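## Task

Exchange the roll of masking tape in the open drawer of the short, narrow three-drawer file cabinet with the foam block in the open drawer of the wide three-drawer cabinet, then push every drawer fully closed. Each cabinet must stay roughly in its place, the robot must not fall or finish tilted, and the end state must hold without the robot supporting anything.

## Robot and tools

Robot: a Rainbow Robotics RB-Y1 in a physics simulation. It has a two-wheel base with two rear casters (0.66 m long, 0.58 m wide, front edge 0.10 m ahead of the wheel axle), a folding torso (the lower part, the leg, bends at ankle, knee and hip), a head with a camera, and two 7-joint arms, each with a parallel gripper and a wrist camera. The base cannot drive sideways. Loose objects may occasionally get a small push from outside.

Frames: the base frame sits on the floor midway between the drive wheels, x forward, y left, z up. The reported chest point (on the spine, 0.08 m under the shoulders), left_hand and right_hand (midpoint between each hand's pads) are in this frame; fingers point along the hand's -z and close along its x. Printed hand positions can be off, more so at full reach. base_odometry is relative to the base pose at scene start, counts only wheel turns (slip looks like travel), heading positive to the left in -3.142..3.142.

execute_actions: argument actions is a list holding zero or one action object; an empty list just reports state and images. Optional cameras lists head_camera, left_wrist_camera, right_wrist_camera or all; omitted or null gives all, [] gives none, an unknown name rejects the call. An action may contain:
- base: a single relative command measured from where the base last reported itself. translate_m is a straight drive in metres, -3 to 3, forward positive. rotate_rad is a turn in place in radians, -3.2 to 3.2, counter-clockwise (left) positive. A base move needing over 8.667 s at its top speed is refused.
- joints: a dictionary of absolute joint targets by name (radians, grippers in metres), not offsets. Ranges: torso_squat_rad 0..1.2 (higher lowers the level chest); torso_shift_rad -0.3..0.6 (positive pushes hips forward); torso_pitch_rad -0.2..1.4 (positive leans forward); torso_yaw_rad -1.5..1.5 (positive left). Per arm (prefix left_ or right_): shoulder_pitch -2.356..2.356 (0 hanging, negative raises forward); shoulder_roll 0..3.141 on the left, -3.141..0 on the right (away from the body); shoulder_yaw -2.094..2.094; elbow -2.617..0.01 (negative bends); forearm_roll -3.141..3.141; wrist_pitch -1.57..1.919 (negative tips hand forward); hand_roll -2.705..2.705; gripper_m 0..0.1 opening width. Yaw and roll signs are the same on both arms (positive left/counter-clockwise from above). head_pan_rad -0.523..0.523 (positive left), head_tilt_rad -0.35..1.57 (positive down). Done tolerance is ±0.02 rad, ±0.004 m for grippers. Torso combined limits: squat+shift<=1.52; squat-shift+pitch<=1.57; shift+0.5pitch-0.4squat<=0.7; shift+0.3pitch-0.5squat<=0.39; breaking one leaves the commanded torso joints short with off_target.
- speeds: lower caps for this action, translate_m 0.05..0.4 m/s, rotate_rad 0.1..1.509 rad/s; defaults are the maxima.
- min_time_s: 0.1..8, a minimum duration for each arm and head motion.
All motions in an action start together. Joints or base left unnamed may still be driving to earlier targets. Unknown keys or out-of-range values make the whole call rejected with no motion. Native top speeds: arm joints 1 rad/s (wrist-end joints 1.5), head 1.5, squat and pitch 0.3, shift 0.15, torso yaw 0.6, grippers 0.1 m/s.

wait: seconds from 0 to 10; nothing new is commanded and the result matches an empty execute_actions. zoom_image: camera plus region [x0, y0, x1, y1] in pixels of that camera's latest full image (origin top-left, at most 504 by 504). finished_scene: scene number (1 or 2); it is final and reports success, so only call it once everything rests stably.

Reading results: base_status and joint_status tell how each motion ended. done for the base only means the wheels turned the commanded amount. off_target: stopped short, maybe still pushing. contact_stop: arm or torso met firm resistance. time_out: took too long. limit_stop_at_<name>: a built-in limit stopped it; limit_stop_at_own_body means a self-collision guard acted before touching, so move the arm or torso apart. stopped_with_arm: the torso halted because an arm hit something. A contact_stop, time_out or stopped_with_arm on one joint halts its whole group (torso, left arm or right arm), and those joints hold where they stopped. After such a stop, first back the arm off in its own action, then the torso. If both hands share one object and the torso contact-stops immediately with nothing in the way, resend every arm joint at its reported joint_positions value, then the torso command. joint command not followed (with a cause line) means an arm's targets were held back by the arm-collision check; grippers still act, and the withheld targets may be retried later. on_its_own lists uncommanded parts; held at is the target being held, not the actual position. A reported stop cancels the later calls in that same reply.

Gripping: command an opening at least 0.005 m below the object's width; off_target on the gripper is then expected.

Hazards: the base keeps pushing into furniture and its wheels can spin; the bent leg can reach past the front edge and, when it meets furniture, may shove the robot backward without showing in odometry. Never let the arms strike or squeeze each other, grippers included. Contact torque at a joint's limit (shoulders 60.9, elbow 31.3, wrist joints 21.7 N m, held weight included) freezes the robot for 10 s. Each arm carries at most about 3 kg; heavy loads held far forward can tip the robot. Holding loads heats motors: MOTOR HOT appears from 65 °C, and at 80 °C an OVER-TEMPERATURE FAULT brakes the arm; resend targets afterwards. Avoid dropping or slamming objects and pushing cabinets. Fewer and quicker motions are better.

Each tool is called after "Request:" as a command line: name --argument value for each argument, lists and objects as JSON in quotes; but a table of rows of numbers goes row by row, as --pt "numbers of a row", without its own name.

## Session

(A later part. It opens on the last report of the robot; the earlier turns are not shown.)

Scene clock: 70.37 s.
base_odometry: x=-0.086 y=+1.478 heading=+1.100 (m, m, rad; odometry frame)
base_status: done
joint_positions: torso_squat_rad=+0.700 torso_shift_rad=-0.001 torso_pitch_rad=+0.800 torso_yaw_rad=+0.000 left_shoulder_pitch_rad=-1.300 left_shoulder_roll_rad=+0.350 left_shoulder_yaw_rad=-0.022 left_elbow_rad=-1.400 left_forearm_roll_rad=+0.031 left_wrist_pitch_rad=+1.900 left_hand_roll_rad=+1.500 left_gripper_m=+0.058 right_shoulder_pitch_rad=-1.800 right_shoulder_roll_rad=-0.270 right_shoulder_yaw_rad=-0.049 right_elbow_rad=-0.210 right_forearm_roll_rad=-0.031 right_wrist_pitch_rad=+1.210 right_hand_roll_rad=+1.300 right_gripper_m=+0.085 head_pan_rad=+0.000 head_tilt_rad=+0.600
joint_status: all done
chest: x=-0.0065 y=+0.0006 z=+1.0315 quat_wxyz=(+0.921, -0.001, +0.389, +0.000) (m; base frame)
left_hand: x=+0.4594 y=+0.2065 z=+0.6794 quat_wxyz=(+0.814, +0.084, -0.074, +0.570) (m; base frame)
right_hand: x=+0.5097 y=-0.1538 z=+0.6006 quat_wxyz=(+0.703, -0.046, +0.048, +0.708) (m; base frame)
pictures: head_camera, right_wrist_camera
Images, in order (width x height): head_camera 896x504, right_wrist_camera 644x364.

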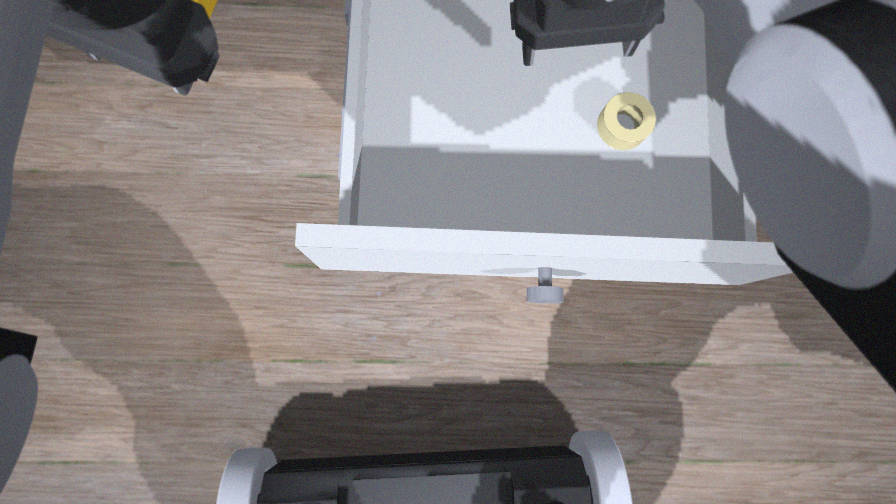

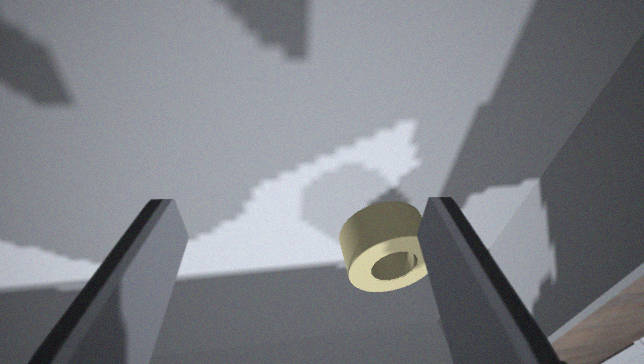

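Request:
execute_actions --actions '[{"base":{"translate_m":-0.055},"joints":{"right_shoulder_roll_rad":-0.34}}]' --cameras '["right_wrist_camera","head_camera"]'

Scene clock: 73.13 s.
base_odometry: x=-0.111 y=+1.429 heading=+1.100 (m, m, rad; odometry frame)
base_status: done
joint_positions: torso_squat_rad=+0.700 torso_shift_rad=-0.001 torso_pitch_rad=+0.800 torso_yaw_rad=+0.000 left_shoulder_pitch_rad=-1.300 left_shoulder_roll_rad=+0.350 left_shoulder_yaw_rad=-0.022 left_elbow_rad=-1.400 left_forearm_roll_rad=+0.031 left_wrist_pitch_rad=+1.900 left_hand_roll_rad=+1.500 left_gripper_m=+0.058 right_shoulder_pitch_rad=-1.800 right_shoulder_roll_rad=-0.340 right_shoulder_yaw_rad=-0.049 right_elbow_rad=-0.210 right_forearm_roll_rad=-0.031 right_wrist_pitch_rad=+1.210 right_hand_roll_rad=+1.300 right_gripper_m=+0.085 head_pan_rad=+0.000 head_tilt_rad=+0.600
joint_status: all done
chest: x=-0.0066 y=+0.0006 z=+1.0315 quat_wxyz=(+0.921, -0.001, +0.389, +0.000) (m; base frame)
left_hand: x=+0.4594 y=+0.2065 z=+0.6795 quat_wxyz=(+0.814, +0.084, -0.074, +0.570) (m; base frame)
right_hand: x=+0.5235 y=-0.1969 z=+0.6101 quat_wxyz=(+0.722, -0.066, +0.053, +0.687) (m; base frame)
pictures: head_camera, right_wrist_camera
Images, in order (width x height): head_camera 896x504, right_wrist_camera 644x364.

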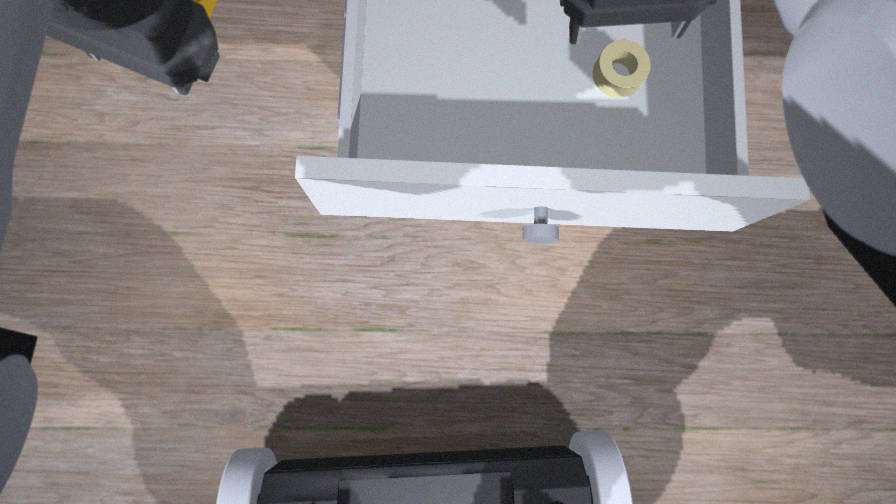

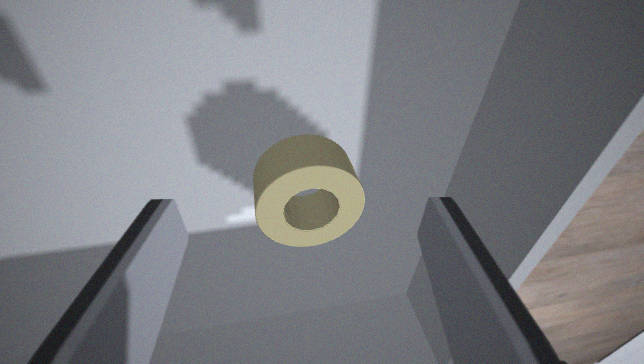

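Lower via shoulder (also moves back slightly).

Request:
execute_actions --actions '[{"joints":{"right_shoulder_pitch_rad":-1.7,"right_wrist_pitch_rad":1.11,"torso_squat_rad":0.75}}]' --cameras '["right_wrist_camera","head_camera"]'

Scene clock: 74.63 s.
base_odometry: x=-0.111 y=+1.429 heading=+1.100 (m, m, rad; odometry frame)
base_status: not commanded
joint_positions: torso_squat_rad=+0.720 torso_shift_rad=-0.002 torso_pitch_rad=+0.795 torso_yaw_rad=-0.001 left_shoulder_pitch_rad=-1.300 left_shoulder_roll_rad=+0.350 left_shoulder_yaw_rad=-0.022 left_elbow_rad=-1.400 left_forearm_roll_rad=+0.031 left_wrist_pitch_rad=+1.900 left_hand_roll_rad=+1.500 left_gripper_m=+0.058 right_shoulder_pitch_rad=-1.718 right_shoulder_roll_rad=-0.342 right_shoulder_yaw_rad=-0.050 right_elbow_rad=-0.217 right_forearm_roll_rad=-0.032 right_wrist_pitch_rad=+1.115 right_hand_roll_rad=+1.300 right_gripper_m=+0.085 head_pan_rad=+0.000 head_tilt_rad=+0.600
joint_status: torso_squat_rad contact_stop (moved +0.020 of +0.050); right_shoulder_pitch_rad contact_stop (moved +0.082 of +0.100); the others done
on_its_own: torso_squat_rad is held at +0.720, not at your +0.750, since a contact_stop
chest: x=-0.0081 y=+0.0007 z=+1.0233 quat_wxyz=(+0.922, -0.001, +0.387, +0.000) (m; base frame)
left_hand: x=+0.4596 y=+0.2063 z=+0.6735 quat_wxyz=(+0.814, +0.082, -0.076, +0.570) (m; base frame)
right_hand: x=+0.5104 y=-0.2116 z=+0.5697 quat_wxyz=(+0.724, -0.074, +0.044, +0.684) (m; base frame)
pictures: head_camera, right_wrist_camera
Images, in order (width x height): head_camera 896x504, right_wrist_camera 644x364.

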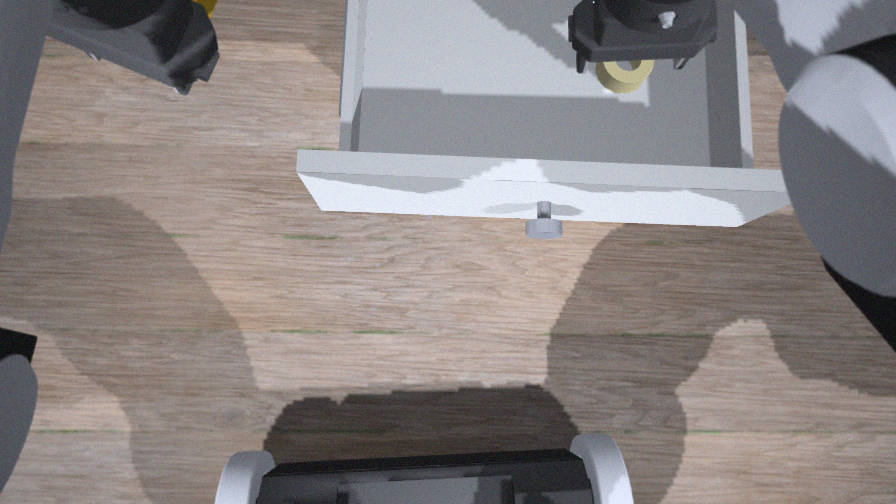

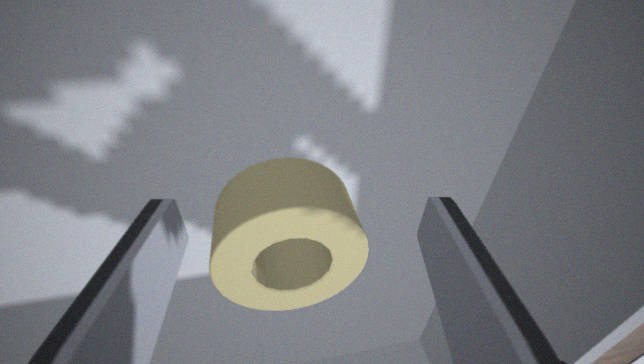

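Request:
execute_actions --actions '[{"base":{"translate_m":-0.02},"joints":{"right_shoulder_pitch_rad":-1.735,"right_shoulder_roll_rad":-0.32}}]' --cameras '[]'

Request:
execute_actions --actions '[{"joints":{"right_gripper_m":0.03}}]' --cameras '["right_wrist_camera"]'

Scene clock: 76.53 s.
base_odometry: x=-0.120 y=+1.411 heading=+1.100 (m, m, rad; odometry frame)
base_status: done
joint_positions: torso_squat_rad=+0.720 torso_shift_rad=-0.001 torso_pitch_rad=+0.796 torso_yaw_rad=-0.001 left_shoulder_pitch_rad=-1.300 left_shoulder_roll_rad=+0.350 left_shoulder_yaw_rad=-0.022 left_elbow_rad=-1.400 left_forearm_roll_rad=+0.031 left_wrist_pitch_rad=+1.900 left_hand_roll_rad=+1.500 left_gripper_m=+0.058 right_shoulder_pitch_rad=-1.735 right_shoulder_roll_rad=-0.320 right_shoulder_yaw_rad=-0.050 right_elbow_rad=-0.216 right_forearm_roll_rad=-0.031 right_wrist_pitch_rad=+1.115 right_hand_roll_rad=+1.300 right_gripper_m=+0.085 head_pan_rad=+0.000 head_tilt_rad=+0.600
joint_status: all done
on_its_own: torso_squat_rad is held at +0.720, not at your +0.750, since a contact_stop
chest: x=-0.0076 y=+0.0006 z=+1.0231 quat_wxyz=(+0.922, -0.001, +0.388, +0.000) (m; base frame)
left_hand: x=+0.4597 y=+0.2063 z=+0.6728 quat_wxyz=(+0.814, +0.082, -0.075, +0.570) (m; base frame)
right_hand: x=+0.5139 y=-0.1939 z=+0.5729 quat_wxyz=(+0.718, -0.071, +0.035, +0.692) (m; base frame)
pictures: none
No camera images: the call's "cameras" was empty. Leave "cameras" out to get every camera's image.

Scene clock: 77.57 s.
base_odometry: x=-0.120 y=+1.411 heading=+1.100 (m, m, rad; odometry frame)
base_status: not commanded
joint_positions: torso_squat_rad=+0.720 torso_shift_rad=-0.001 torso_pitch_rad=+0.796 torso_yaw_rad=-0.001 left_shoulder_pitch_rad=-1.300 left_shoulder_roll_rad=+0.350 left_shoulder_yaw_rad=-0.022 left_elbow_rad=-1.400 left_forearm_roll_rad=+0.031 left_wrist_pitch_rad=+1.900 left_hand_roll_rad=+1.500 left_gripper_m=+0.058 right_shoulder_pitch_rad=-1.735 right_shoulder_roll_rad=-0.320 right_shoulder_yaw_rad=-0.050 right_elbow_rad=-0.216 right_forearm_roll_rad=-0.031 right_wrist_pitch_rad=+1.115 right_hand_roll_rad=+1.300 right_gripper_m=+0.048 head_pan_rad=+0.000 head_tilt_rad=+0.600
joint_status: right_gripper_m off_target (ended at +0.048, target +0.030)
on_its_own: torso_squat_rad is held at +0.720, not at your +0.750, since a contact_stop
chest: x=-0.0076 y=+0.0006 z=+1.0231 quat_wxyz=(+0.922, -0.001, +0.388, +0.000) (m; base frame)
left_hand: x=+0.4597 y=+0.2063 z=+0.6728 quat_wxyz=(+0.814, +0.082, -0.075, +0.570) (m; base frame)
right_hand: x=+0.5139 y=-0.1939 z=+0.5729 quat_wxyz=(+0.718, -0.071, +0.035, +0.692) (m; base frame)
pictures: right_wrist_camera
Images, in order (width x height): right_wrist_camera 644x364.

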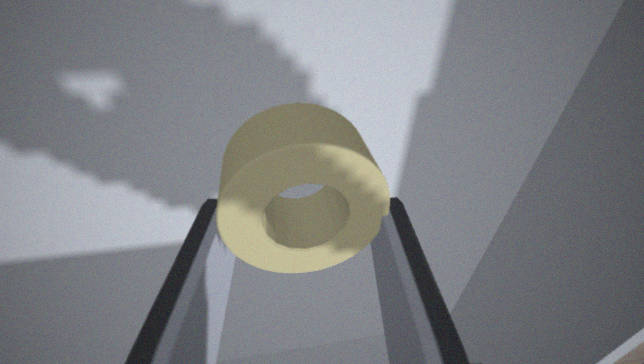

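Raise torso, retract the right arm outward.

Request:
execute_actions --actions '[{"joints":{"torso_squat_rad":0.35}}]' --cameras '[]'

Request:
execute_actions --actions '[{"joints":{"right_shoulder_pitch_rad":-1.3,"right_elbow_rad":-1.4,"right_wrist_pitch_rad":1.9,"right_shoulder_roll_rad":-0.6,"left_shoulder_pitch_rad":-1.735,"left_elbow_rad":-0.21,"left_wrist_pitch_rad":1.15,"left_shoulder_roll_rad":0.03}}]'

Scene clock: 79.97 s.
base_odometry: x=-0.120 y=+1.411 heading=+1.100 (m, m, rad; odometry frame)
base_status: not commanded
joint_positions: torso_squat_rad=+0.350 torso_shift_rad=-0.001 torso_pitch_rad=+0.796 torso_yaw_rad=-0.001 left_shoulder_pitch_rad=-1.300 left_shoulder_roll_rad=+0.350 left_shoulder_yaw_rad=-0.022 left_elbow_rad=-1.400 left_forearm_roll_rad=+0.031 left_wrist_pitch_rad=+1.900 left_hand_roll_rad=+1.500 left_gripper_m=+0.058 right_shoulder_pitch_rad=-1.735 right_shoulder_roll_rad=-0.320 right_shoulder_yaw_rad=-0.050 right_elbow_rad=-0.216 right_forearm_roll_rad=-0.031 right_wrist_pitch_rad=+1.115 right_hand_roll_rad=+1.300 right_gripper_m=+0.048 head_pan_rad=+0.000 head_tilt_rad=+0.600
joint_status: all done
chest: x=-0.0077 y=+0.0007 z=+1.1545 quat_wxyz=(+0.922, -0.001, +0.388, +0.000) (m; base frame)
left_hand: x=+0.4595 y=+0.2064 z=+0.8041 quat_wxyz=(+0.814, +0.083, -0.075, +0.570) (m; base frame)
right_hand: x=+0.5137 y=-0.1938 z=+0.7042 quat_wxyz=(+0.718, -0.071, +0.035, +0.692) (m; base frame)
pictures: none
No camera images: the call's "cameras" was empty. Leave "cameras" out to get every camera's image.

Scene clock: 82.40 s.
base_odometry: x=-0.120 y=+1.411 heading=+1.100 (m, m, rad; odometry frame)
base_status: not commanded
joint_positions: torso_squat_rad=+0.350 torso_shift_rad=-0.001 torso_pitch_rad=+0.796 torso_yaw_rad=-0.001 left_shoulder_pitch_rad=-1.735 left_shoulder_roll_rad=+0.030 left_shoulder_yaw_rad=-0.022 left_elbow_rad=-0.210 left_forearm_roll_rad=+0.031 left_wrist_pitch_rad=+1.150 left_hand_roll_rad=+1.500 left_gripper_m=+0.058 right_shoulder_pitch_rad=-1.300 right_shoulder_roll_rad=-0.600 right_shoulder_yaw_rad=-0.050 right_elbow_rad=-1.400 right_forearm_roll_rad=-0.031 right_wrist_pitch_rad=+1.900 right_hand_roll_rad=+1.300 right_gripper_m=+0.048 head_pan_rad=+0.000 head_tilt_rad=+0.600
joint_status: all done
chest: x=-0.0077 y=+0.0007 z=+1.1545 quat_wxyz=(+0.922, -0.001, +0.388, +0.000) (m; base frame)
left_hand: x=+0.4316 y=+0.0287 z=+0.6792 quat_wxyz=(+0.878, +0.036, +0.007, +0.478) (m; base frame)
right_hand: x=+0.4876 y=-0.3437 z=+0.8561 quat_wxyz=(+0.749, -0.177, +0.102, +0.630) (m; base frame)
pictures: head_camera, left_wrist_camera, right_wrist_camera
Images, in order (width x height): head_camera 896x504, left_wrist_camera 644x364, right_wrist_camera 644x364.

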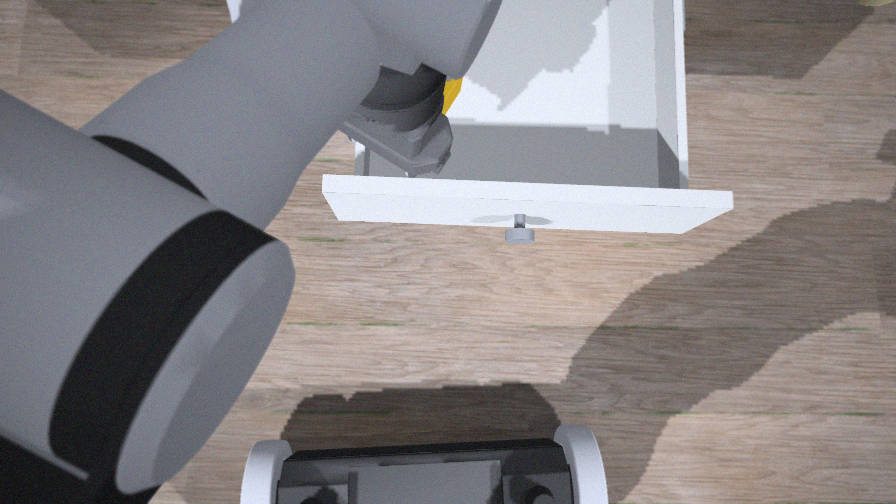

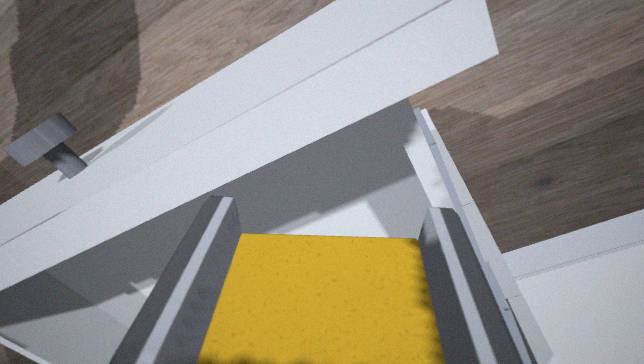

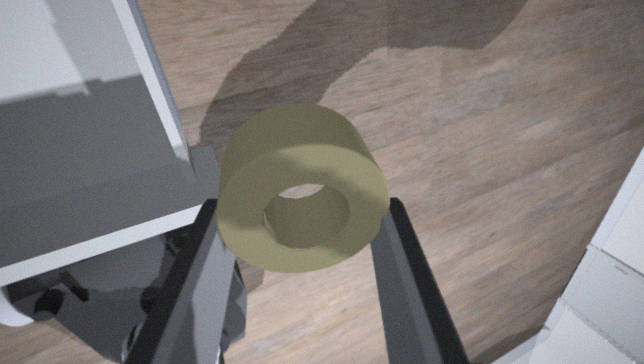

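Too near the left wall; yaw the torso right and move forward.

Request:
execute_actions --actions '[{"base":{"translate_m":0.07},"joints":{"torso_yaw_rad":-0.3}}]' --cameras '["head_camera","left_wrist_camera"]'

Scene clock: 84.13 s.
base_odometry: x=-0.089 y=+1.474 heading=+1.100 (m, m, rad; odometry frame)
base_status: done
joint_positions: torso_squat_rad=+0.350 torso_shift_rad=-0.001 torso_pitch_rad=+0.796 torso_yaw_rad=-0.300 left_shoulder_pitch_rad=-1.735 left_shoulder_roll_rad=+0.030 left_shoulder_yaw_rad=-0.022 left_elbow_rad=-0.210 left_forearm_roll_rad=+0.031 left_wrist_pitch_rad=+1.150 left_hand_roll_rad=+1.500 left_gripper_m=+0.058 right_shoulder_pitch_rad=-1.300 right_shoulder_roll_rad=-0.600 right_shoulder_yaw_rad=-0.050 right_elbow_rad=-1.400 right_forearm_roll_rad=-0.031 right_wrist_pitch_rad=+1.900 right_hand_roll_rad=+1.300 right_gripper_m=+0.048 head_pan_rad=+0.000 head_tilt_rad=+0.600
joint_status: all done
chest: x=-0.0077 y=+0.0006 z=+1.1544 quat_wxyz=(+0.911, -0.059, +0.383, -0.138) (m; base frame)
left_hand: x=+0.4175 y=-0.1633 z=+0.6939 quat_wxyz=(+0.922, -0.058, +0.054, +0.380) (m; base frame)
right_hand: x=+0.3992 y=-0.4935 z=+0.9466 quat_wxyz=(+0.788, -0.244, +0.187, +0.534) (m; base frame)
pictures: head_camera, left_wrist_camera
Images, in order (width x height): head_camera 896x504, left_wrist_camera 644x364.

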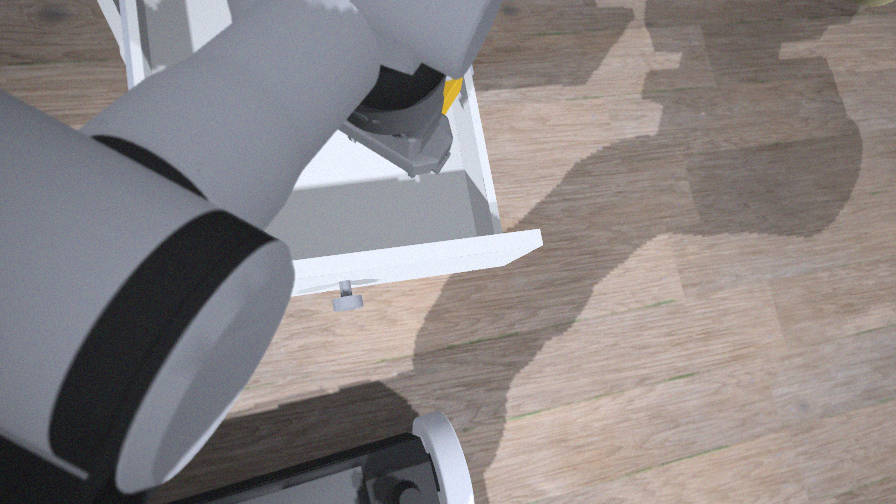

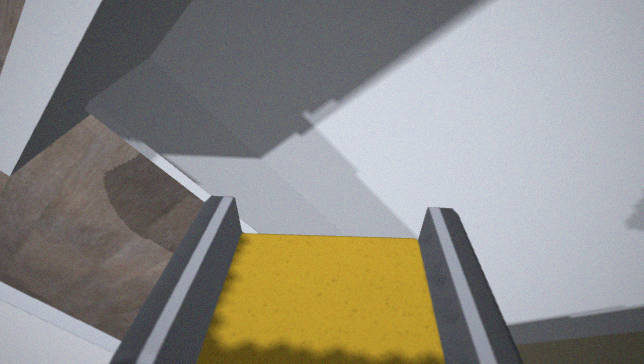

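Request:
execute_actions --actions '[{"joints":{"torso_yaw_rad":-0.18}}]' --cameras '[]'

Request:
execute_actions --actions '[{"joints":{"torso_squat_rad":0.64}}]' --cameras '["head_camera","left_wrist_camera"]'

Scene clock: 85.70 s.
base_odometry: x=-0.089 y=+1.474 heading=+1.100 (m, m, rad; odometry frame)
base_status: not commanded
joint_positions: torso_squat_rad=+0.350 torso_shift_rad=-0.001 torso_pitch_rad=+0.796 torso_yaw_rad=-0.180 left_shoulder_pitch_rad=-1.735 left_shoulder_roll_rad=+0.030 left_shoulder_yaw_rad=-0.022 left_elbow_rad=-0.210 left_forearm_roll_rad=+0.031 left_wrist_pitch_rad=+1.150 left_hand_roll_rad=+1.500 left_gripper_m=+0.058 right_shoulder_pitch_rad=-1.300 right_shoulder_roll_rad=-0.600 right_shoulder_yaw_rad=-0.050 right_elbow_rad=-1.400 right_forearm_roll_rad=-0.031 right_wrist_pitch_rad=+1.900 right_hand_roll_rad=+1.300 right_gripper_m=+0.048 head_pan_rad=+0.000 head_tilt_rad=+0.600
joint_status: all done
chest: x=-0.0077 y=+0.0007 z=+1.1544 quat_wxyz=(+0.918, -0.035, +0.386, -0.083) (m; base frame)
left_hand: x=+0.4281 y=-0.0869 z=+0.6831 quat_wxyz=(+0.906, -0.020, +0.035, +0.421) (m; base frame)
right_hand: x=+0.4384 y=-0.4379 z=+0.9065 quat_wxyz=(+0.774, -0.217, +0.153, +0.574) (m; base frame)
pictures: none
No camera images: the call's "cameras" was empty. Leave "cameras" out to get every camera's image.

Scene clock: 87.47 s.
base_odometry: x=-0.089 y=+1.474 heading=+1.100 (m, m, rad; odometry frame)
base_status: not commanded
joint_positions: torso_squat_rad=+0.640 torso_shift_rad=-0.001 torso_pitch_rad=+0.796 torso_yaw_rad=-0.180 left_shoulder_pitch_rad=-1.735 left_shoulder_roll_rad=+0.030 left_shoulder_yaw_rad=-0.022 left_elbow_rad=-0.210 left_forearm_roll_rad=+0.031 left_wrist_pitch_rad=+1.150 left_hand_roll_rad=+1.500 left_gripper_m=+0.058 right_shoulder_pitch_rad=-1.300 right_shoulder_roll_rad=-0.600 right_shoulder_yaw_rad=-0.050 right_elbow_rad=-1.400 right_forearm_roll_rad=-0.031 right_wrist_pitch_rad=+1.900 right_hand_roll_rad=+1.300 right_gripper_m=+0.048 head_pan_rad=+0.000 head_tilt_rad=+0.600
joint_status: all done
chest: x=-0.0076 y=+0.0006 z=+1.0583 quat_wxyz=(+0.918, -0.035, +0.386, -0.083) (m; base frame)
left_hand: x=+0.4283 y=-0.0870 z=+0.5870 quat_wxyz=(+0.906, -0.020, +0.035, +0.421) (m; base frame)
right_hand: x=+0.4386 y=-0.4380 z=+0.8104 quat_wxyz=(+0.774, -0.217, +0.153, +0.574) (m; base frame)
pictures: head_camera, left_wrist_camera
Images, in order (width x height): head_camera 896x504, left_wrist_camera 644x364.

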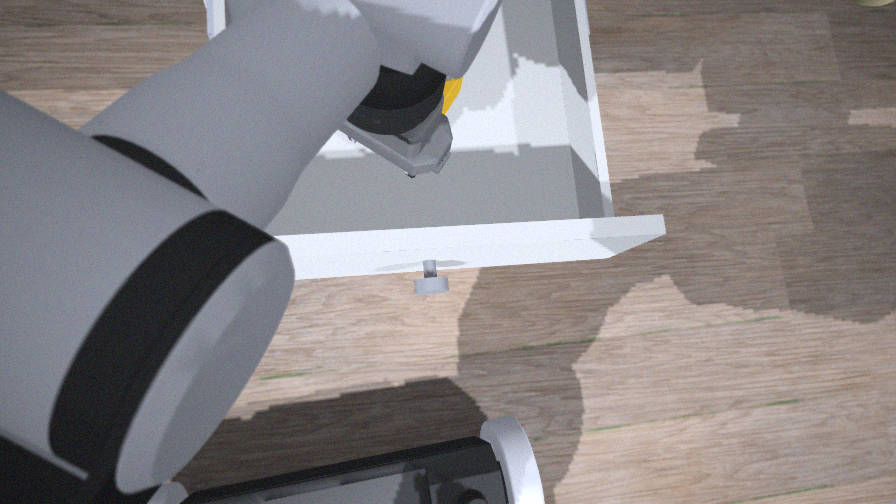

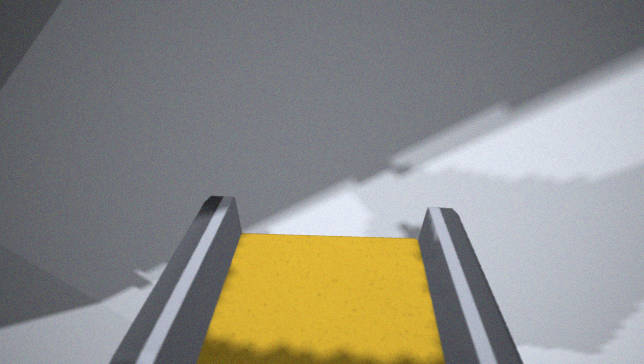

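Request:
execute_actions --actions '[{"joints":{"torso_squat_rad":0.66,"left_gripper_m":0.09}}]' --cameras '[]'

Request:
execute_actions --actions '[{"joints":{"torso_squat_rad":0.25}}]' --cameras '[]'

Request:
execute_actions --actions '[{"base":{"translate_m":-0.4},"joints":{"torso_yaw_rad":0}}]' --cameras '[]'

Request:
execute_actions --actions '[{"joints":{"torso_squat_rad":0.5,"left_gripper_m":0,"left_shoulder_pitch_rad":-1.5,"left_elbow_rad":-0.1,"left_wrist_pitch_rad":0.3,"left_shoulder_roll_rad":0.05,"head_tilt_rad":0.2}}]' --cameras '["head_camera"]'

Scene clock: 89.10 s.
base_odometry: x=-0.089 y=+1.474 heading=+1.100 (m, m, rad; odometry frame)
base_status: not commanded
joint_positions: torso_squat_rad=+0.660 torso_shift_rad=-0.001 torso_pitch_rad=+0.796 torso_yaw_rad=-0.180 left_shoulder_pitch_rad=-1.735 left_shoulder_roll_rad=+0.030 left_shoulder_yaw_rad=-0.022 left_elbow_rad=-0.210 left_forearm_roll_rad=+0.031 left_wrist_pitch_rad=+1.150 left_hand_roll_rad=+1.500 left_gripper_m=+0.090 right_shoulder_pitch_rad=-1.300 right_shoulder_roll_rad=-0.600 right_shoulder_yaw_rad=-0.050 right_elbow_rad=-1.400 right_forearm_roll_rad=-0.031 right_wrist_pitch_rad=+1.900 right_hand_roll_rad=+1.300 right_gripper_m=+0.048 head_pan_rad=+0.000 head_tilt_rad=+0.600
joint_status: all done
chest: x=-0.0076 y=+0.0006 z=+1.0499 quat_wxyz=(+0.918, -0.035, +0.386, -0.083) (m; base frame)
left_hand: x=+0.4283 y=-0.0870 z=+0.5785 quat_wxyz=(+0.906, -0.020, +0.035, +0.421) (m; base frame)
right_hand: x=+0.4386 y=-0.4380 z=+0.8019 quat_wxyz=(+0.774, -0.217, +0.153, +0.574) (m; base frame)
pictures: none
No camera images: the call's "cameras" was empty. Leave "cameras" out to get every camera's image.

Scene clock: 91.23 s.
base_odometry: x=-0.089 y=+1.474 heading=+1.100 (m, m, rad; odometry frame)
base_status: not commanded
joint_positions: torso_squat_rad=+0.250 torso_shift_rad=-0.001 torso_pitch_rad=+0.796 torso_yaw_rad=-0.180 left_shoulder_pitch_rad=-1.735 left_shoulder_roll_rad=+0.030 left_shoulder_yaw_rad=-0.022 left_elbow_rad=-0.210 left_forearm_roll_rad=+0.031 left_wrist_pitch_rad=+1.150 left_hand_roll_rad=+1.500 left_gripper_m=+0.090 right_shoulder_pitch_rad=-1.300 right_shoulder_roll_rad=-0.600 right_shoulder_yaw_rad=-0.050 right_elbow_rad=-1.400 right_forearm_roll_rad=-0.031 right_wrist_pitch_rad=+1.900 right_hand_roll_rad=+1.300 right_gripper_m=+0.048 head_pan_rad=+0.000 head_tilt_rad=+0.600
joint_status: all done
chest: x=-0.0078 y=+0.0007 z=+1.1751 quat_wxyz=(+0.918, -0.035, +0.386, -0.083) (m; base frame)
left_hand: x=+0.4281 y=-0.0869 z=+0.7038 quat_wxyz=(+0.906, -0.020, +0.035, +0.421) (m; base frame)
right_hand: x=+0.4384 y=-0.4379 z=+0.9271 quat_wxyz=(+0.774, -0.217, +0.153, +0.574) (m; base frame)
pictures: none
No camera images: the call's "cameras" was empty. Leave "cameras" out to get every camera's image.

Scene clock: 93.90 s.
base_odometry: x=-0.270 y=+1.117 heading=+1.099 (m, m, rad; odometry frame)
base_status: done
joint_positions: torso_squat_rad=+0.250 torso_shift_rad=-0.001 torso_pitch_rad=+0.796 torso_yaw_rad=+0.000 left_shoulder_pitch_rad=-1.735 left_shoulder_roll_rad=+0.030 left_shoulder_yaw_rad=-0.022 left_elbow_rad=-0.210 left_forearm_roll_rad=+0.031 left_wrist_pitch_rad=+1.150 left_hand_roll_rad=+1.500 left_gripper_m=+0.090 right_shoulder_pitch_rad=-1.300 right_shoulder_roll_rad=-0.600 right_shoulder_yaw_rad=-0.050 right_elbow_rad=-1.400 right_forearm_roll_rad=-0.031 right_wrist_pitch_rad=+1.900 right_hand_roll_rad=+1.300 right_gripper_m=+0.048 head_pan_rad=+0.000 head_tilt_rad=+0.600
joint_status: all done
chest: x=-0.0078 y=+0.0007 z=+1.1751 quat_wxyz=(+0.922, -0.001, +0.388, +0.000) (m; base frame)
left_hand: x=+0.4317 y=+0.0293 z=+0.6999 quat_wxyz=(+0.878, +0.036, +0.006, +0.478) (m; base frame)
right_hand: x=+0.4877 y=-0.3432 z=+0.8766 quat_wxyz=(+0.749, -0.176, +0.102, +0.631) (m; base frame)
pictures: none
No camera images: the call's "cameras" was empty. Leave "cameras" out to get every camera's image.

Scene clock: 95.57 s.
base_odometry: x=-0.270 y=+1.117 heading=+1.099 (m, m, rad; odometry frame)
base_status: not commanded
joint_positions: torso_squat_rad=+0.500 torso_shift_rad=-0.001 torso_pitch_rad=+0.796 torso_yaw_rad=+0.000 left_shoulder_pitch_rad=-1.500 left_shoulder_roll_rad=+0.050 left_shoulder_yaw_rad=-0.022 left_elbow_rad=-0.100 left_forearm_roll_rad=+0.031 left_wrist_pitch_rad=+0.300 left_hand_roll_rad=+1.500 left_gripper_m=+0.000 right_shoulder_pitch_rad=-1.300 right_shoulder_roll_rad=-0.600 right_shoulder_yaw_rad=-0.050 right_elbow_rad=-1.400 right_forearm_roll_rad=-0.031 right_wrist_pitch_rad=+1.900 right_hand_roll_rad=+1.300 right_gripper_m=+0.048 head_pan_rad=+0.000 head_tilt_rad=+0.200
joint_status: all done
chest: x=-0.0077 y=+0.0006 z=+1.1112 quat_wxyz=(+0.922, -0.001, +0.388, +0.000) (m; base frame)
left_hand: x=+0.4514 y=+0.0329 z=+0.5498 quat_wxyz=(+0.839, -0.185, -0.125, +0.496) (m; base frame)
right_hand: x=+0.4878 y=-0.3433 z=+0.8127 quat_wxyz=(+0.749, -0.176, +0.102, +0.631) (m; base frame)
pictures: head_camera
Images, in order (width x height): head_camera 896x504.

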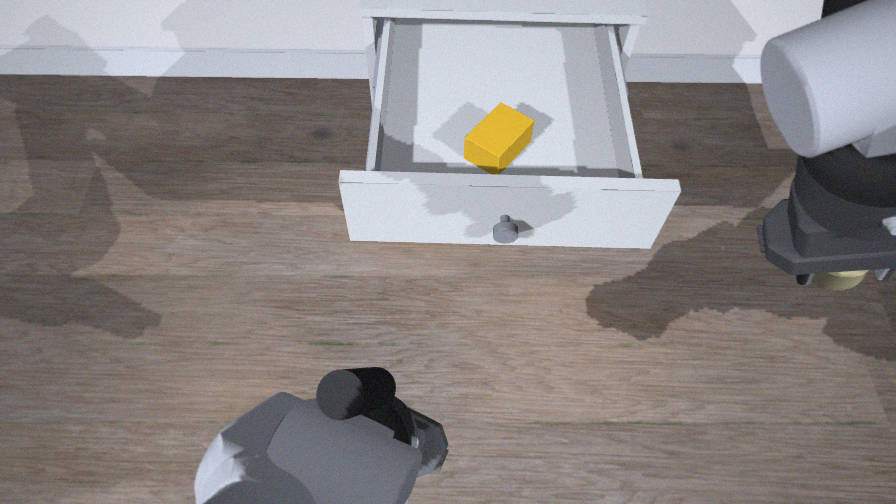

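Request:
execute_actions --actions '[{"base":{"translate_m":0.52},"speeds":{"translate_m":0.1}}]' --cameras '["head_camera"]'

Scene clock: 101.67 s.
base_odometry: x=-0.034 y=+1.581 heading=+1.098 (m, m, rad; odometry frame)
base_status: done
joint_positions: torso_squat_rad=+0.500 torso_shift_rad=-0.001 torso_pitch_rad=+0.796 torso_yaw_rad=+0.000 left_shoulder_pitch_rad=-1.500 left_shoulder_roll_rad=+0.050 left_shoulder_yaw_rad=-0.022 left_elbow_rad=-0.100 left_forearm_roll_rad=+0.031 left_wrist_pitch_rad=+0.300 left_hand_roll_rad=+1.500 left_gripper_m=+0.000 right_shoulder_pitch_rad=-1.300 right_shoulder_roll_rad=-0.600 right_shoulder_yaw_rad=-0.050 right_elbow_rad=-1.400 right_forearm_roll_rad=-0.031 right_wrist_pitch_rad=+1.900 right_hand_roll_rad=+1.300 right_gripper_m=+0.048 head_pan_rad=+0.000 head_tilt_rad=+0.200
joint_status: not commanded
chest: x=-0.0076 y=+0.0006 z=+1.1112 quat_wxyz=(+0.922, -0.001, +0.388, +0.000) (m; base frame)
left_hand: x=+0.4513 y=+0.0329 z=+0.5497 quat_wxyz=(+0.839, -0.185, -0.125, +0.496) (m; base frame)
right_hand: x=+0.4878 y=-0.3433 z=+0.8126 quat_wxyz=(+0.749, -0.176, +0.102, +0.631) (m; base frame)
pictures: head_camera
Images, in order (width x height): head_camera 896x504.

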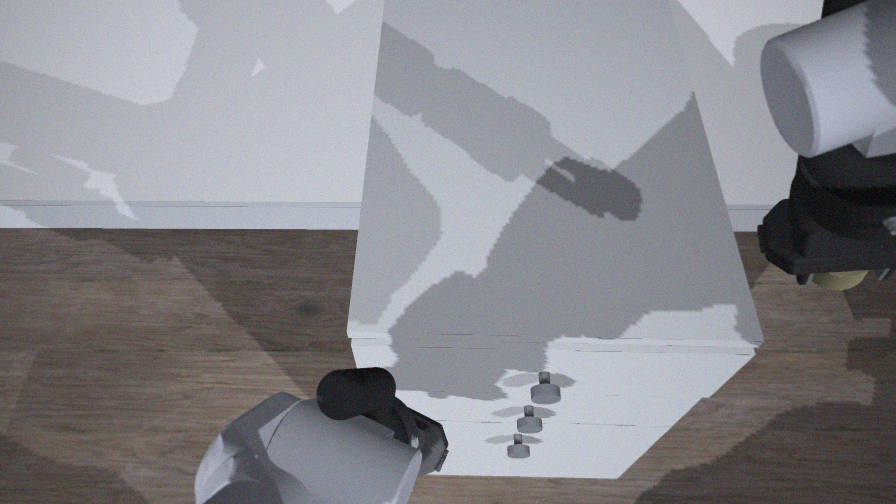

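Request:
execute_actions --actions '[{"base":{"translate_m":-0.25},"joints":{"torso_squat_rad":0,"left_shoulder_pitch_rad":-1.3,"left_elbow_rad":-1.4,"left_wrist_pitch_rad":1.9,"left_shoulder_roll_rad":0.35,"right_shoulder_roll_rad":-0.3}}]' --cameras '[]'

Request:
execute_actions --actions '[{"base":{"rotate_rad":-2.604}}]' --cameras '["head_camera"]'

Request:
execute_actions --actions '[{"base":{"translate_m":2.18}}]' --cameras '[]'

Request:
execute_actions --actions '[{"base":{"rotate_rad":-0.534},"joints":{"head_tilt_rad":0.4}}]' --cameras '[]'

Request:
execute_actions --actions '[{"base":{"translate_m":0.4}}]' --cameras '["head_camera"]'

Scene clock: 105.27 s.
base_odometry: x=-0.147 y=+1.358 heading=+1.100 (m, m, rad; odometry frame)
base_status: done
joint_positions: torso_squat_rad=+0.000 torso_shift_rad=-0.001 torso_pitch_rad=+0.796 torso_yaw_rad=+0.000 left_shoulder_pitch_rad=-1.300 left_shoulder_roll_rad=+0.350 left_shoulder_yaw_rad=-0.022 left_elbow_rad=-1.400 left_forearm_roll_rad=+0.031 left_wrist_pitch_rad=+1.900 left_hand_roll_rad=+1.500 left_gripper_m=+0.000 right_shoulder_pitch_rad=-1.300 right_shoulder_roll_rad=-0.300 right_shoulder_yaw_rad=-0.050 right_elbow_rad=-1.400 right_forearm_roll_rad=-0.031 right_wrist_pitch_rad=+1.900 right_hand_roll_rad=+1.300 right_gripper_m=+0.048 head_pan_rad=+0.000 head_tilt_rad=+0.200
joint_status: all done
chest: x=-0.0078 y=+0.0007 z=+1.1969 quat_wxyz=(+0.922, -0.001, +0.388, +0.000) (m; base frame)
left_hand: x=+0.4594 y=+0.2067 z=+0.8466 quat_wxyz=(+0.814, +0.083, -0.075, +0.570) (m; base frame)
right_hand: x=+0.4559 y=-0.1905 z=+0.8441 quat_wxyz=(+0.716, -0.057, +0.048, +0.694) (m; base frame)
pictures: none
No camera images: the call's "cameras" was empty. Leave "cameras" out to get every camera's image.

Scene clock: 110.17 s.
base_odometry: x=-0.147 y=+1.358 heading=-1.503 (m, m, rad; odometry frame)
base_status: done
joint_positions: torso_squat_rad=+0.000 torso_shift_rad=-0.001 torso_pitch_rad=+0.796 torso_yaw_rad=+0.000 left_shoulder_pitch_rad=-1.300 left_shoulder_roll_rad=+0.350 left_shoulder_yaw_rad=-0.022 left_elbow_rad=-1.400 left_forearm_roll_rad=+0.031 left_wrist_pitch_rad=+1.900 left_hand_roll_rad=+1.500 left_gripper_m=+0.000 right_shoulder_pitch_rad=-1.300 right_shoulder_roll_rad=-0.300 right_shoulder_yaw_rad=-0.050 right_elbow_rad=-1.400 right_forearm_roll_rad=-0.031 right_wrist_pitch_rad=+1.900 right_hand_roll_rad=+1.300 right_gripper_m=+0.048 head_pan_rad=+0.000 head_tilt_rad=+0.200
joint_status: not commanded
chest: x=-0.0078 y=+0.0007 z=+1.1969 quat_wxyz=(+0.922, -0.001, +0.388, +0.000) (m; base frame)
left_hand: x=+0.4594 y=+0.2068 z=+0.8466 quat_wxyz=(+0.814, +0.083, -0.075, +0.570) (m; base frame)
right_hand: x=+0.4559 y=-0.1906 z=+0.8441 quat_wxyz=(+0.716, -0.057, +0.048, +0.694) (m; base frame)
pictures: head_camera
Images, in order (width x height): head_camera 896x504.

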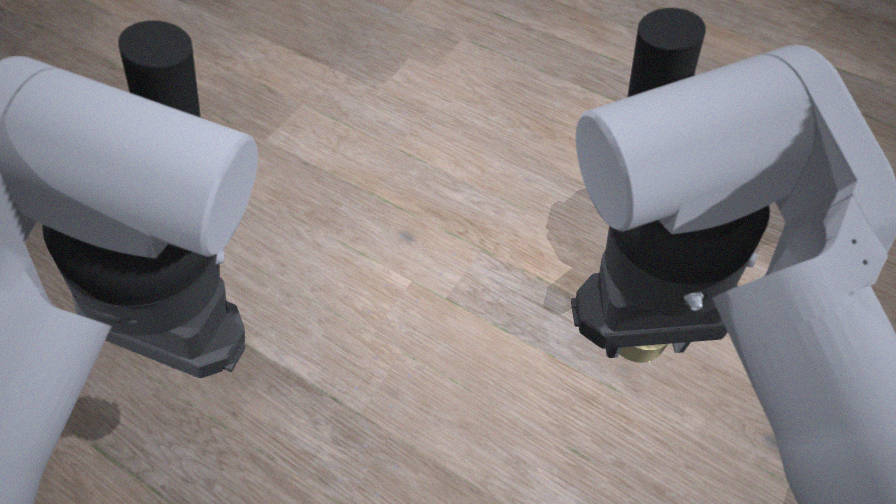

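Scene clock: 117.03 s.
base_odometry: x=-0.001 y=-0.817 heading=-1.503 (m, m, rad; odometry frame)
base_status: done
joint_positions: torso_squat_rad=+0.000 torso_shift_rad=-0.001 torso_pitch_rad=+0.796 torso_yaw_rad=+0.000 left_shoulder_pitch_rad=-1.300 left_shoulder_roll_rad=+0.350 left_shoulder_yaw_rad=-0.022 left_elbow_rad=-1.400 left_forearm_roll_rad=+0.031 left_wrist_pitch_rad=+1.900 left_hand_roll_rad=+1.500 left_gripper_m=+0.000 right_shoulder_pitch_rad=-1.300 right_shoulder_roll_rad=-0.300 right_shoulder_yaw_rad=-0.050 right_elbow_rad=-1.400 right_forearm_roll_rad=-0.031 right_wrist_pitch_rad=+1.900 right_hand_roll_rad=+1.300 right_gripper_m=+0.048 head_pan_rad=+0.000 head_tilt_rad=+0.200
joint_status: not commanded
chest: x=-0.0078 y=+0.0007 z=+1.1969 quat_wxyz=(+0.922, -0.001, +0.388, +0.000) (m; base frame)
left_hand: x=+0.4594 y=+0.2068 z=+0.8466 quat_wxyz=(+0.814, +0.083, -0.075, +0.570) (m; base frame)
right_hand: x=+0.4559 y=-0.1906 z=+0.8441 quat_wxyz=(+0.716, -0.057, +0.048, +0.694) (m; base frame)
pictures: none
No camera images: the call's "cameras" was empty. Leave "cameras" out to get every camera's image.

Scene clock: 119.43 s.
base_odometry: x=-0.001 y=-0.817 heading=-2.037 (m, m, rad; odometry frame)
base_status: done
joint_positions: torso_squat_rad=+0.000 torso_shift_rad=-0.001 torso_pitch_rad=+0.796 torso_yaw_rad=+0.000 left_shoulder_pitch_rad=-1.300 left_shoulder_roll_rad=+0.350 left_shoulder_yaw_rad=-0.022 left_elbow_rad=-1.400 left_forearm_roll_rad=+0.031 left_wrist_pitch_rad=+1.900 left_hand_roll_rad=+1.500 left_gripper_m=+0.000 right_shoulder_pitch_rad=-1.300 right_shoulder_roll_rad=-0.300 right_shoulder_yaw_rad=-0.050 right_elbow_rad=-1.400 right_forearm_roll_rad=-0.031 right_wrist_pitch_rad=+1.900 right_hand_roll_rad=+1.300 right_gripper_m=+0.048 head_pan_rad=+0.000 head_tilt_rad=+0.400
joint_status: all done
chest: x=-0.0078 y=+0.0007 z=+1.1969 quat_wxyz=(+0.922, -0.001, +0.388, +0.000) (m; base frame)
left_hand: x=+0.4594 y=+0.2068 z=+0.8466 quat_wxyz=(+0.814, +0.083, -0.075, +0.570) (m; base frame)
right_hand: x=+0.4559 y=-0.1906 z=+0.8441 quat_wxyz=(+0.716, -0.057, +0.048, +0.694) (m; base frame)
pictures: none
No camera images: the call's "cameras" was empty. Leave "cameras" out to get every camera's image.

Scene clock: 121.87 s.
base_odometry: x=-0.181 y=-1.174 heading=-2.037 (m, m, rad; odometry frame)
base_status: done
joint_positions: torso_squat_rad=+0.000 torso_shift_rad=-0.001 torso_pitch_rad=+0.796 torso_yaw_rad=+0.000 left_shoulder_pitch_rad=-1.300 left_shoulder_roll_rad=+0.350 left_shoulder_yaw_rad=-0.022 left_elbow_rad=-1.400 left_forearm_roll_rad=+0.031 left_wrist_pitch_rad=+1.900 left_hand_roll_rad=+1.500 left_gripper_m=+0.000 right_shoulder_pitch_rad=-1.300 right_shoulder_roll_rad=-0.300 right_shoulder_yaw_rad=-0.050 right_elbow_rad=-1.400 right_forearm_roll_rad=-0.031 right_wrist_pitch_rad=+1.900 right_hand_roll_rad=+1.300 right_gripper_m=+0.048 head_pan_rad=+0.000 head_tilt_rad=+0.400
joint_status: not commanded
chest: x=-0.0078 y=+0.0007 z=+1.1969 quat_wxyz=(+0.922, -0.001, +0.388, +0.000) (m; base frame)
left_hand: x=+0.4594 y=+0.2068 z=+0.8466 quat_wxyz=(+0.814, +0.083, -0.075, +0.570) (m; base frame)
right_hand: x=+0.4559 y=-0.1906 z=+0.8441 quat_wxyz=(+0.716, -0.057, +0.048, +0.694) (m; base frame)
pictures: head_camera
Images, in order (width x height): head_camera 896x504.

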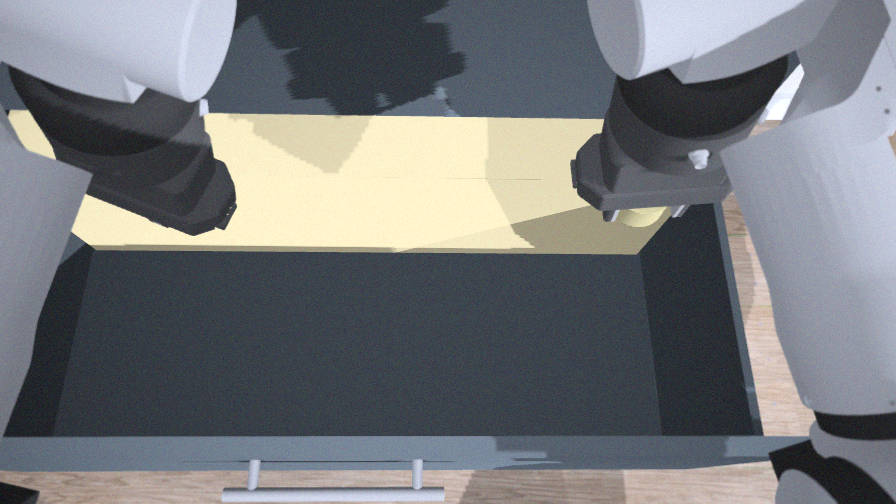

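Request:
execute_actions --actions '[{"joints":{"right_shoulder_pitch_rad":-1.5,"right_elbow_rad":-0.2,"right_wrist_pitch_rad":0.9,"right_shoulder_roll_rad":-0.22,"left_shoulder_pitch_rad":-1.0,"left_elbow_rad":-1.7}}]' --cameras '[]'

Request:
execute_actions --actions '[{"joints":{"torso_squat_rad":0.7}}]' --cameras '["head_camera","right_wrist_camera"]'

Scene clock: 124.23 s.
base_odometry: x=-0.181 y=-1.174 heading=-2.037 (m, m, rad; odometry frame)
base_status: not commanded
joint_positions: torso_squat_rad=+0.000 torso_shift_rad=-0.001 torso_pitch_rad=+0.796 torso_yaw_rad=+0.000 left_shoulder_pitch_rad=-1.000 left_shoulder_roll_rad=+0.350 left_shoulder_yaw_rad=-0.022 left_elbow_rad=-1.700 left_forearm_roll_rad=+0.031 left_wrist_pitch_rad=+1.900 left_hand_roll_rad=+1.500 left_gripper_m=+0.000 right_shoulder_pitch_rad=-1.500 right_shoulder_roll_rad=-0.220 right_shoulder_yaw_rad=-0.050 right_elbow_rad=-0.200 right_forearm_roll_rad=-0.031 right_wrist_pitch_rad=+0.900 right_hand_roll_rad=+1.300 right_gripper_m=+0.048 head_pan_rad=+0.000 head_tilt_rad=+0.400
joint_status: all done
chest: x=-0.0078 y=+0.0007 z=+1.1969 quat_wxyz=(+0.922, -0.001, +0.388, +0.000) (m; base frame)
left_hand: x=+0.3881 y=+0.2322 z=+0.8123 quat_wxyz=(+0.815, +0.081, -0.073, +0.569) (m; base frame)
right_hand: x=+0.4117 y=-0.1741 z=+0.6371 quat_wxyz=(+0.705, -0.029, +0.037, +0.708) (m; base frame)
pictures: none
No camera images: the call's "cameras" was empty. Leave "cameras" out to get every camera's image.

Scene clock: 127.37 s.
base_odometry: x=-0.181 y=-1.174 heading=-2.037 (m, m, rad; odometry frame)
base_status: not commanded
joint_positions: torso_squat_rad=+0.700 torso_shift_rad=-0.001 torso_pitch_rad=+0.796 torso_yaw_rad=+0.000 left_shoulder_pitch_rad=-1.000 left_shoulder_roll_rad=+0.350 left_shoulder_yaw_rad=-0.022 left_elbow_rad=-1.700 left_forearm_roll_rad=+0.031 left_wrist_pitch_rad=+1.900 left_hand_roll_rad=+1.500 left_gripper_m=+0.000 right_shoulder_pitch_rad=-1.500 right_shoulder_roll_rad=-0.220 right_shoulder_yaw_rad=-0.050 right_elbow_rad=-0.200 right_forearm_roll_rad=-0.031 right_wrist_pitch_rad=+0.900 right_hand_roll_rad=+1.300 right_gripper_m=+0.048 head_pan_rad=+0.000 head_tilt_rad=+0.400
joint_status: all done
chest: x=-0.0076 y=+0.0006 z=+1.0323 quat_wxyz=(+0.922, -0.001, +0.388, +0.000) (m; base frame)
left_hand: x=+0.3884 y=+0.2321 z=+0.6477 quat_wxyz=(+0.815, +0.081, -0.073, +0.569) (m; base frame)
right_hand: x=+0.4119 y=-0.1742 z=+0.4724 quat_wxyz=(+0.705, -0.029, +0.037, +0.708) (m; base frame)
pictures: head_camera, right_wrist_camera
Images, in order (width x height): head_camera 896x504, right_wrist_camera 644x364.

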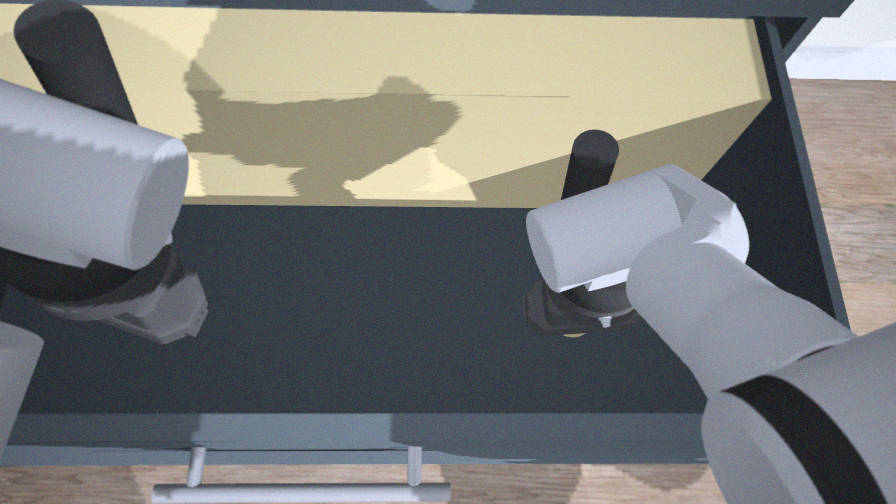

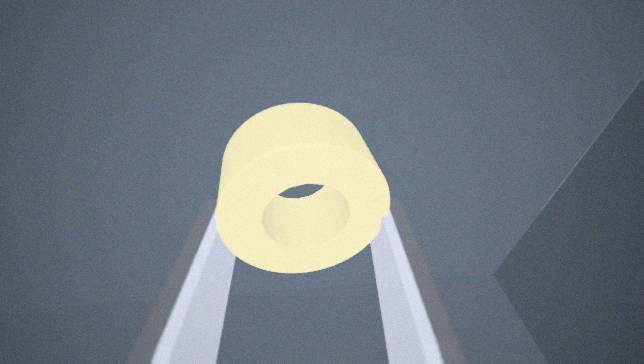

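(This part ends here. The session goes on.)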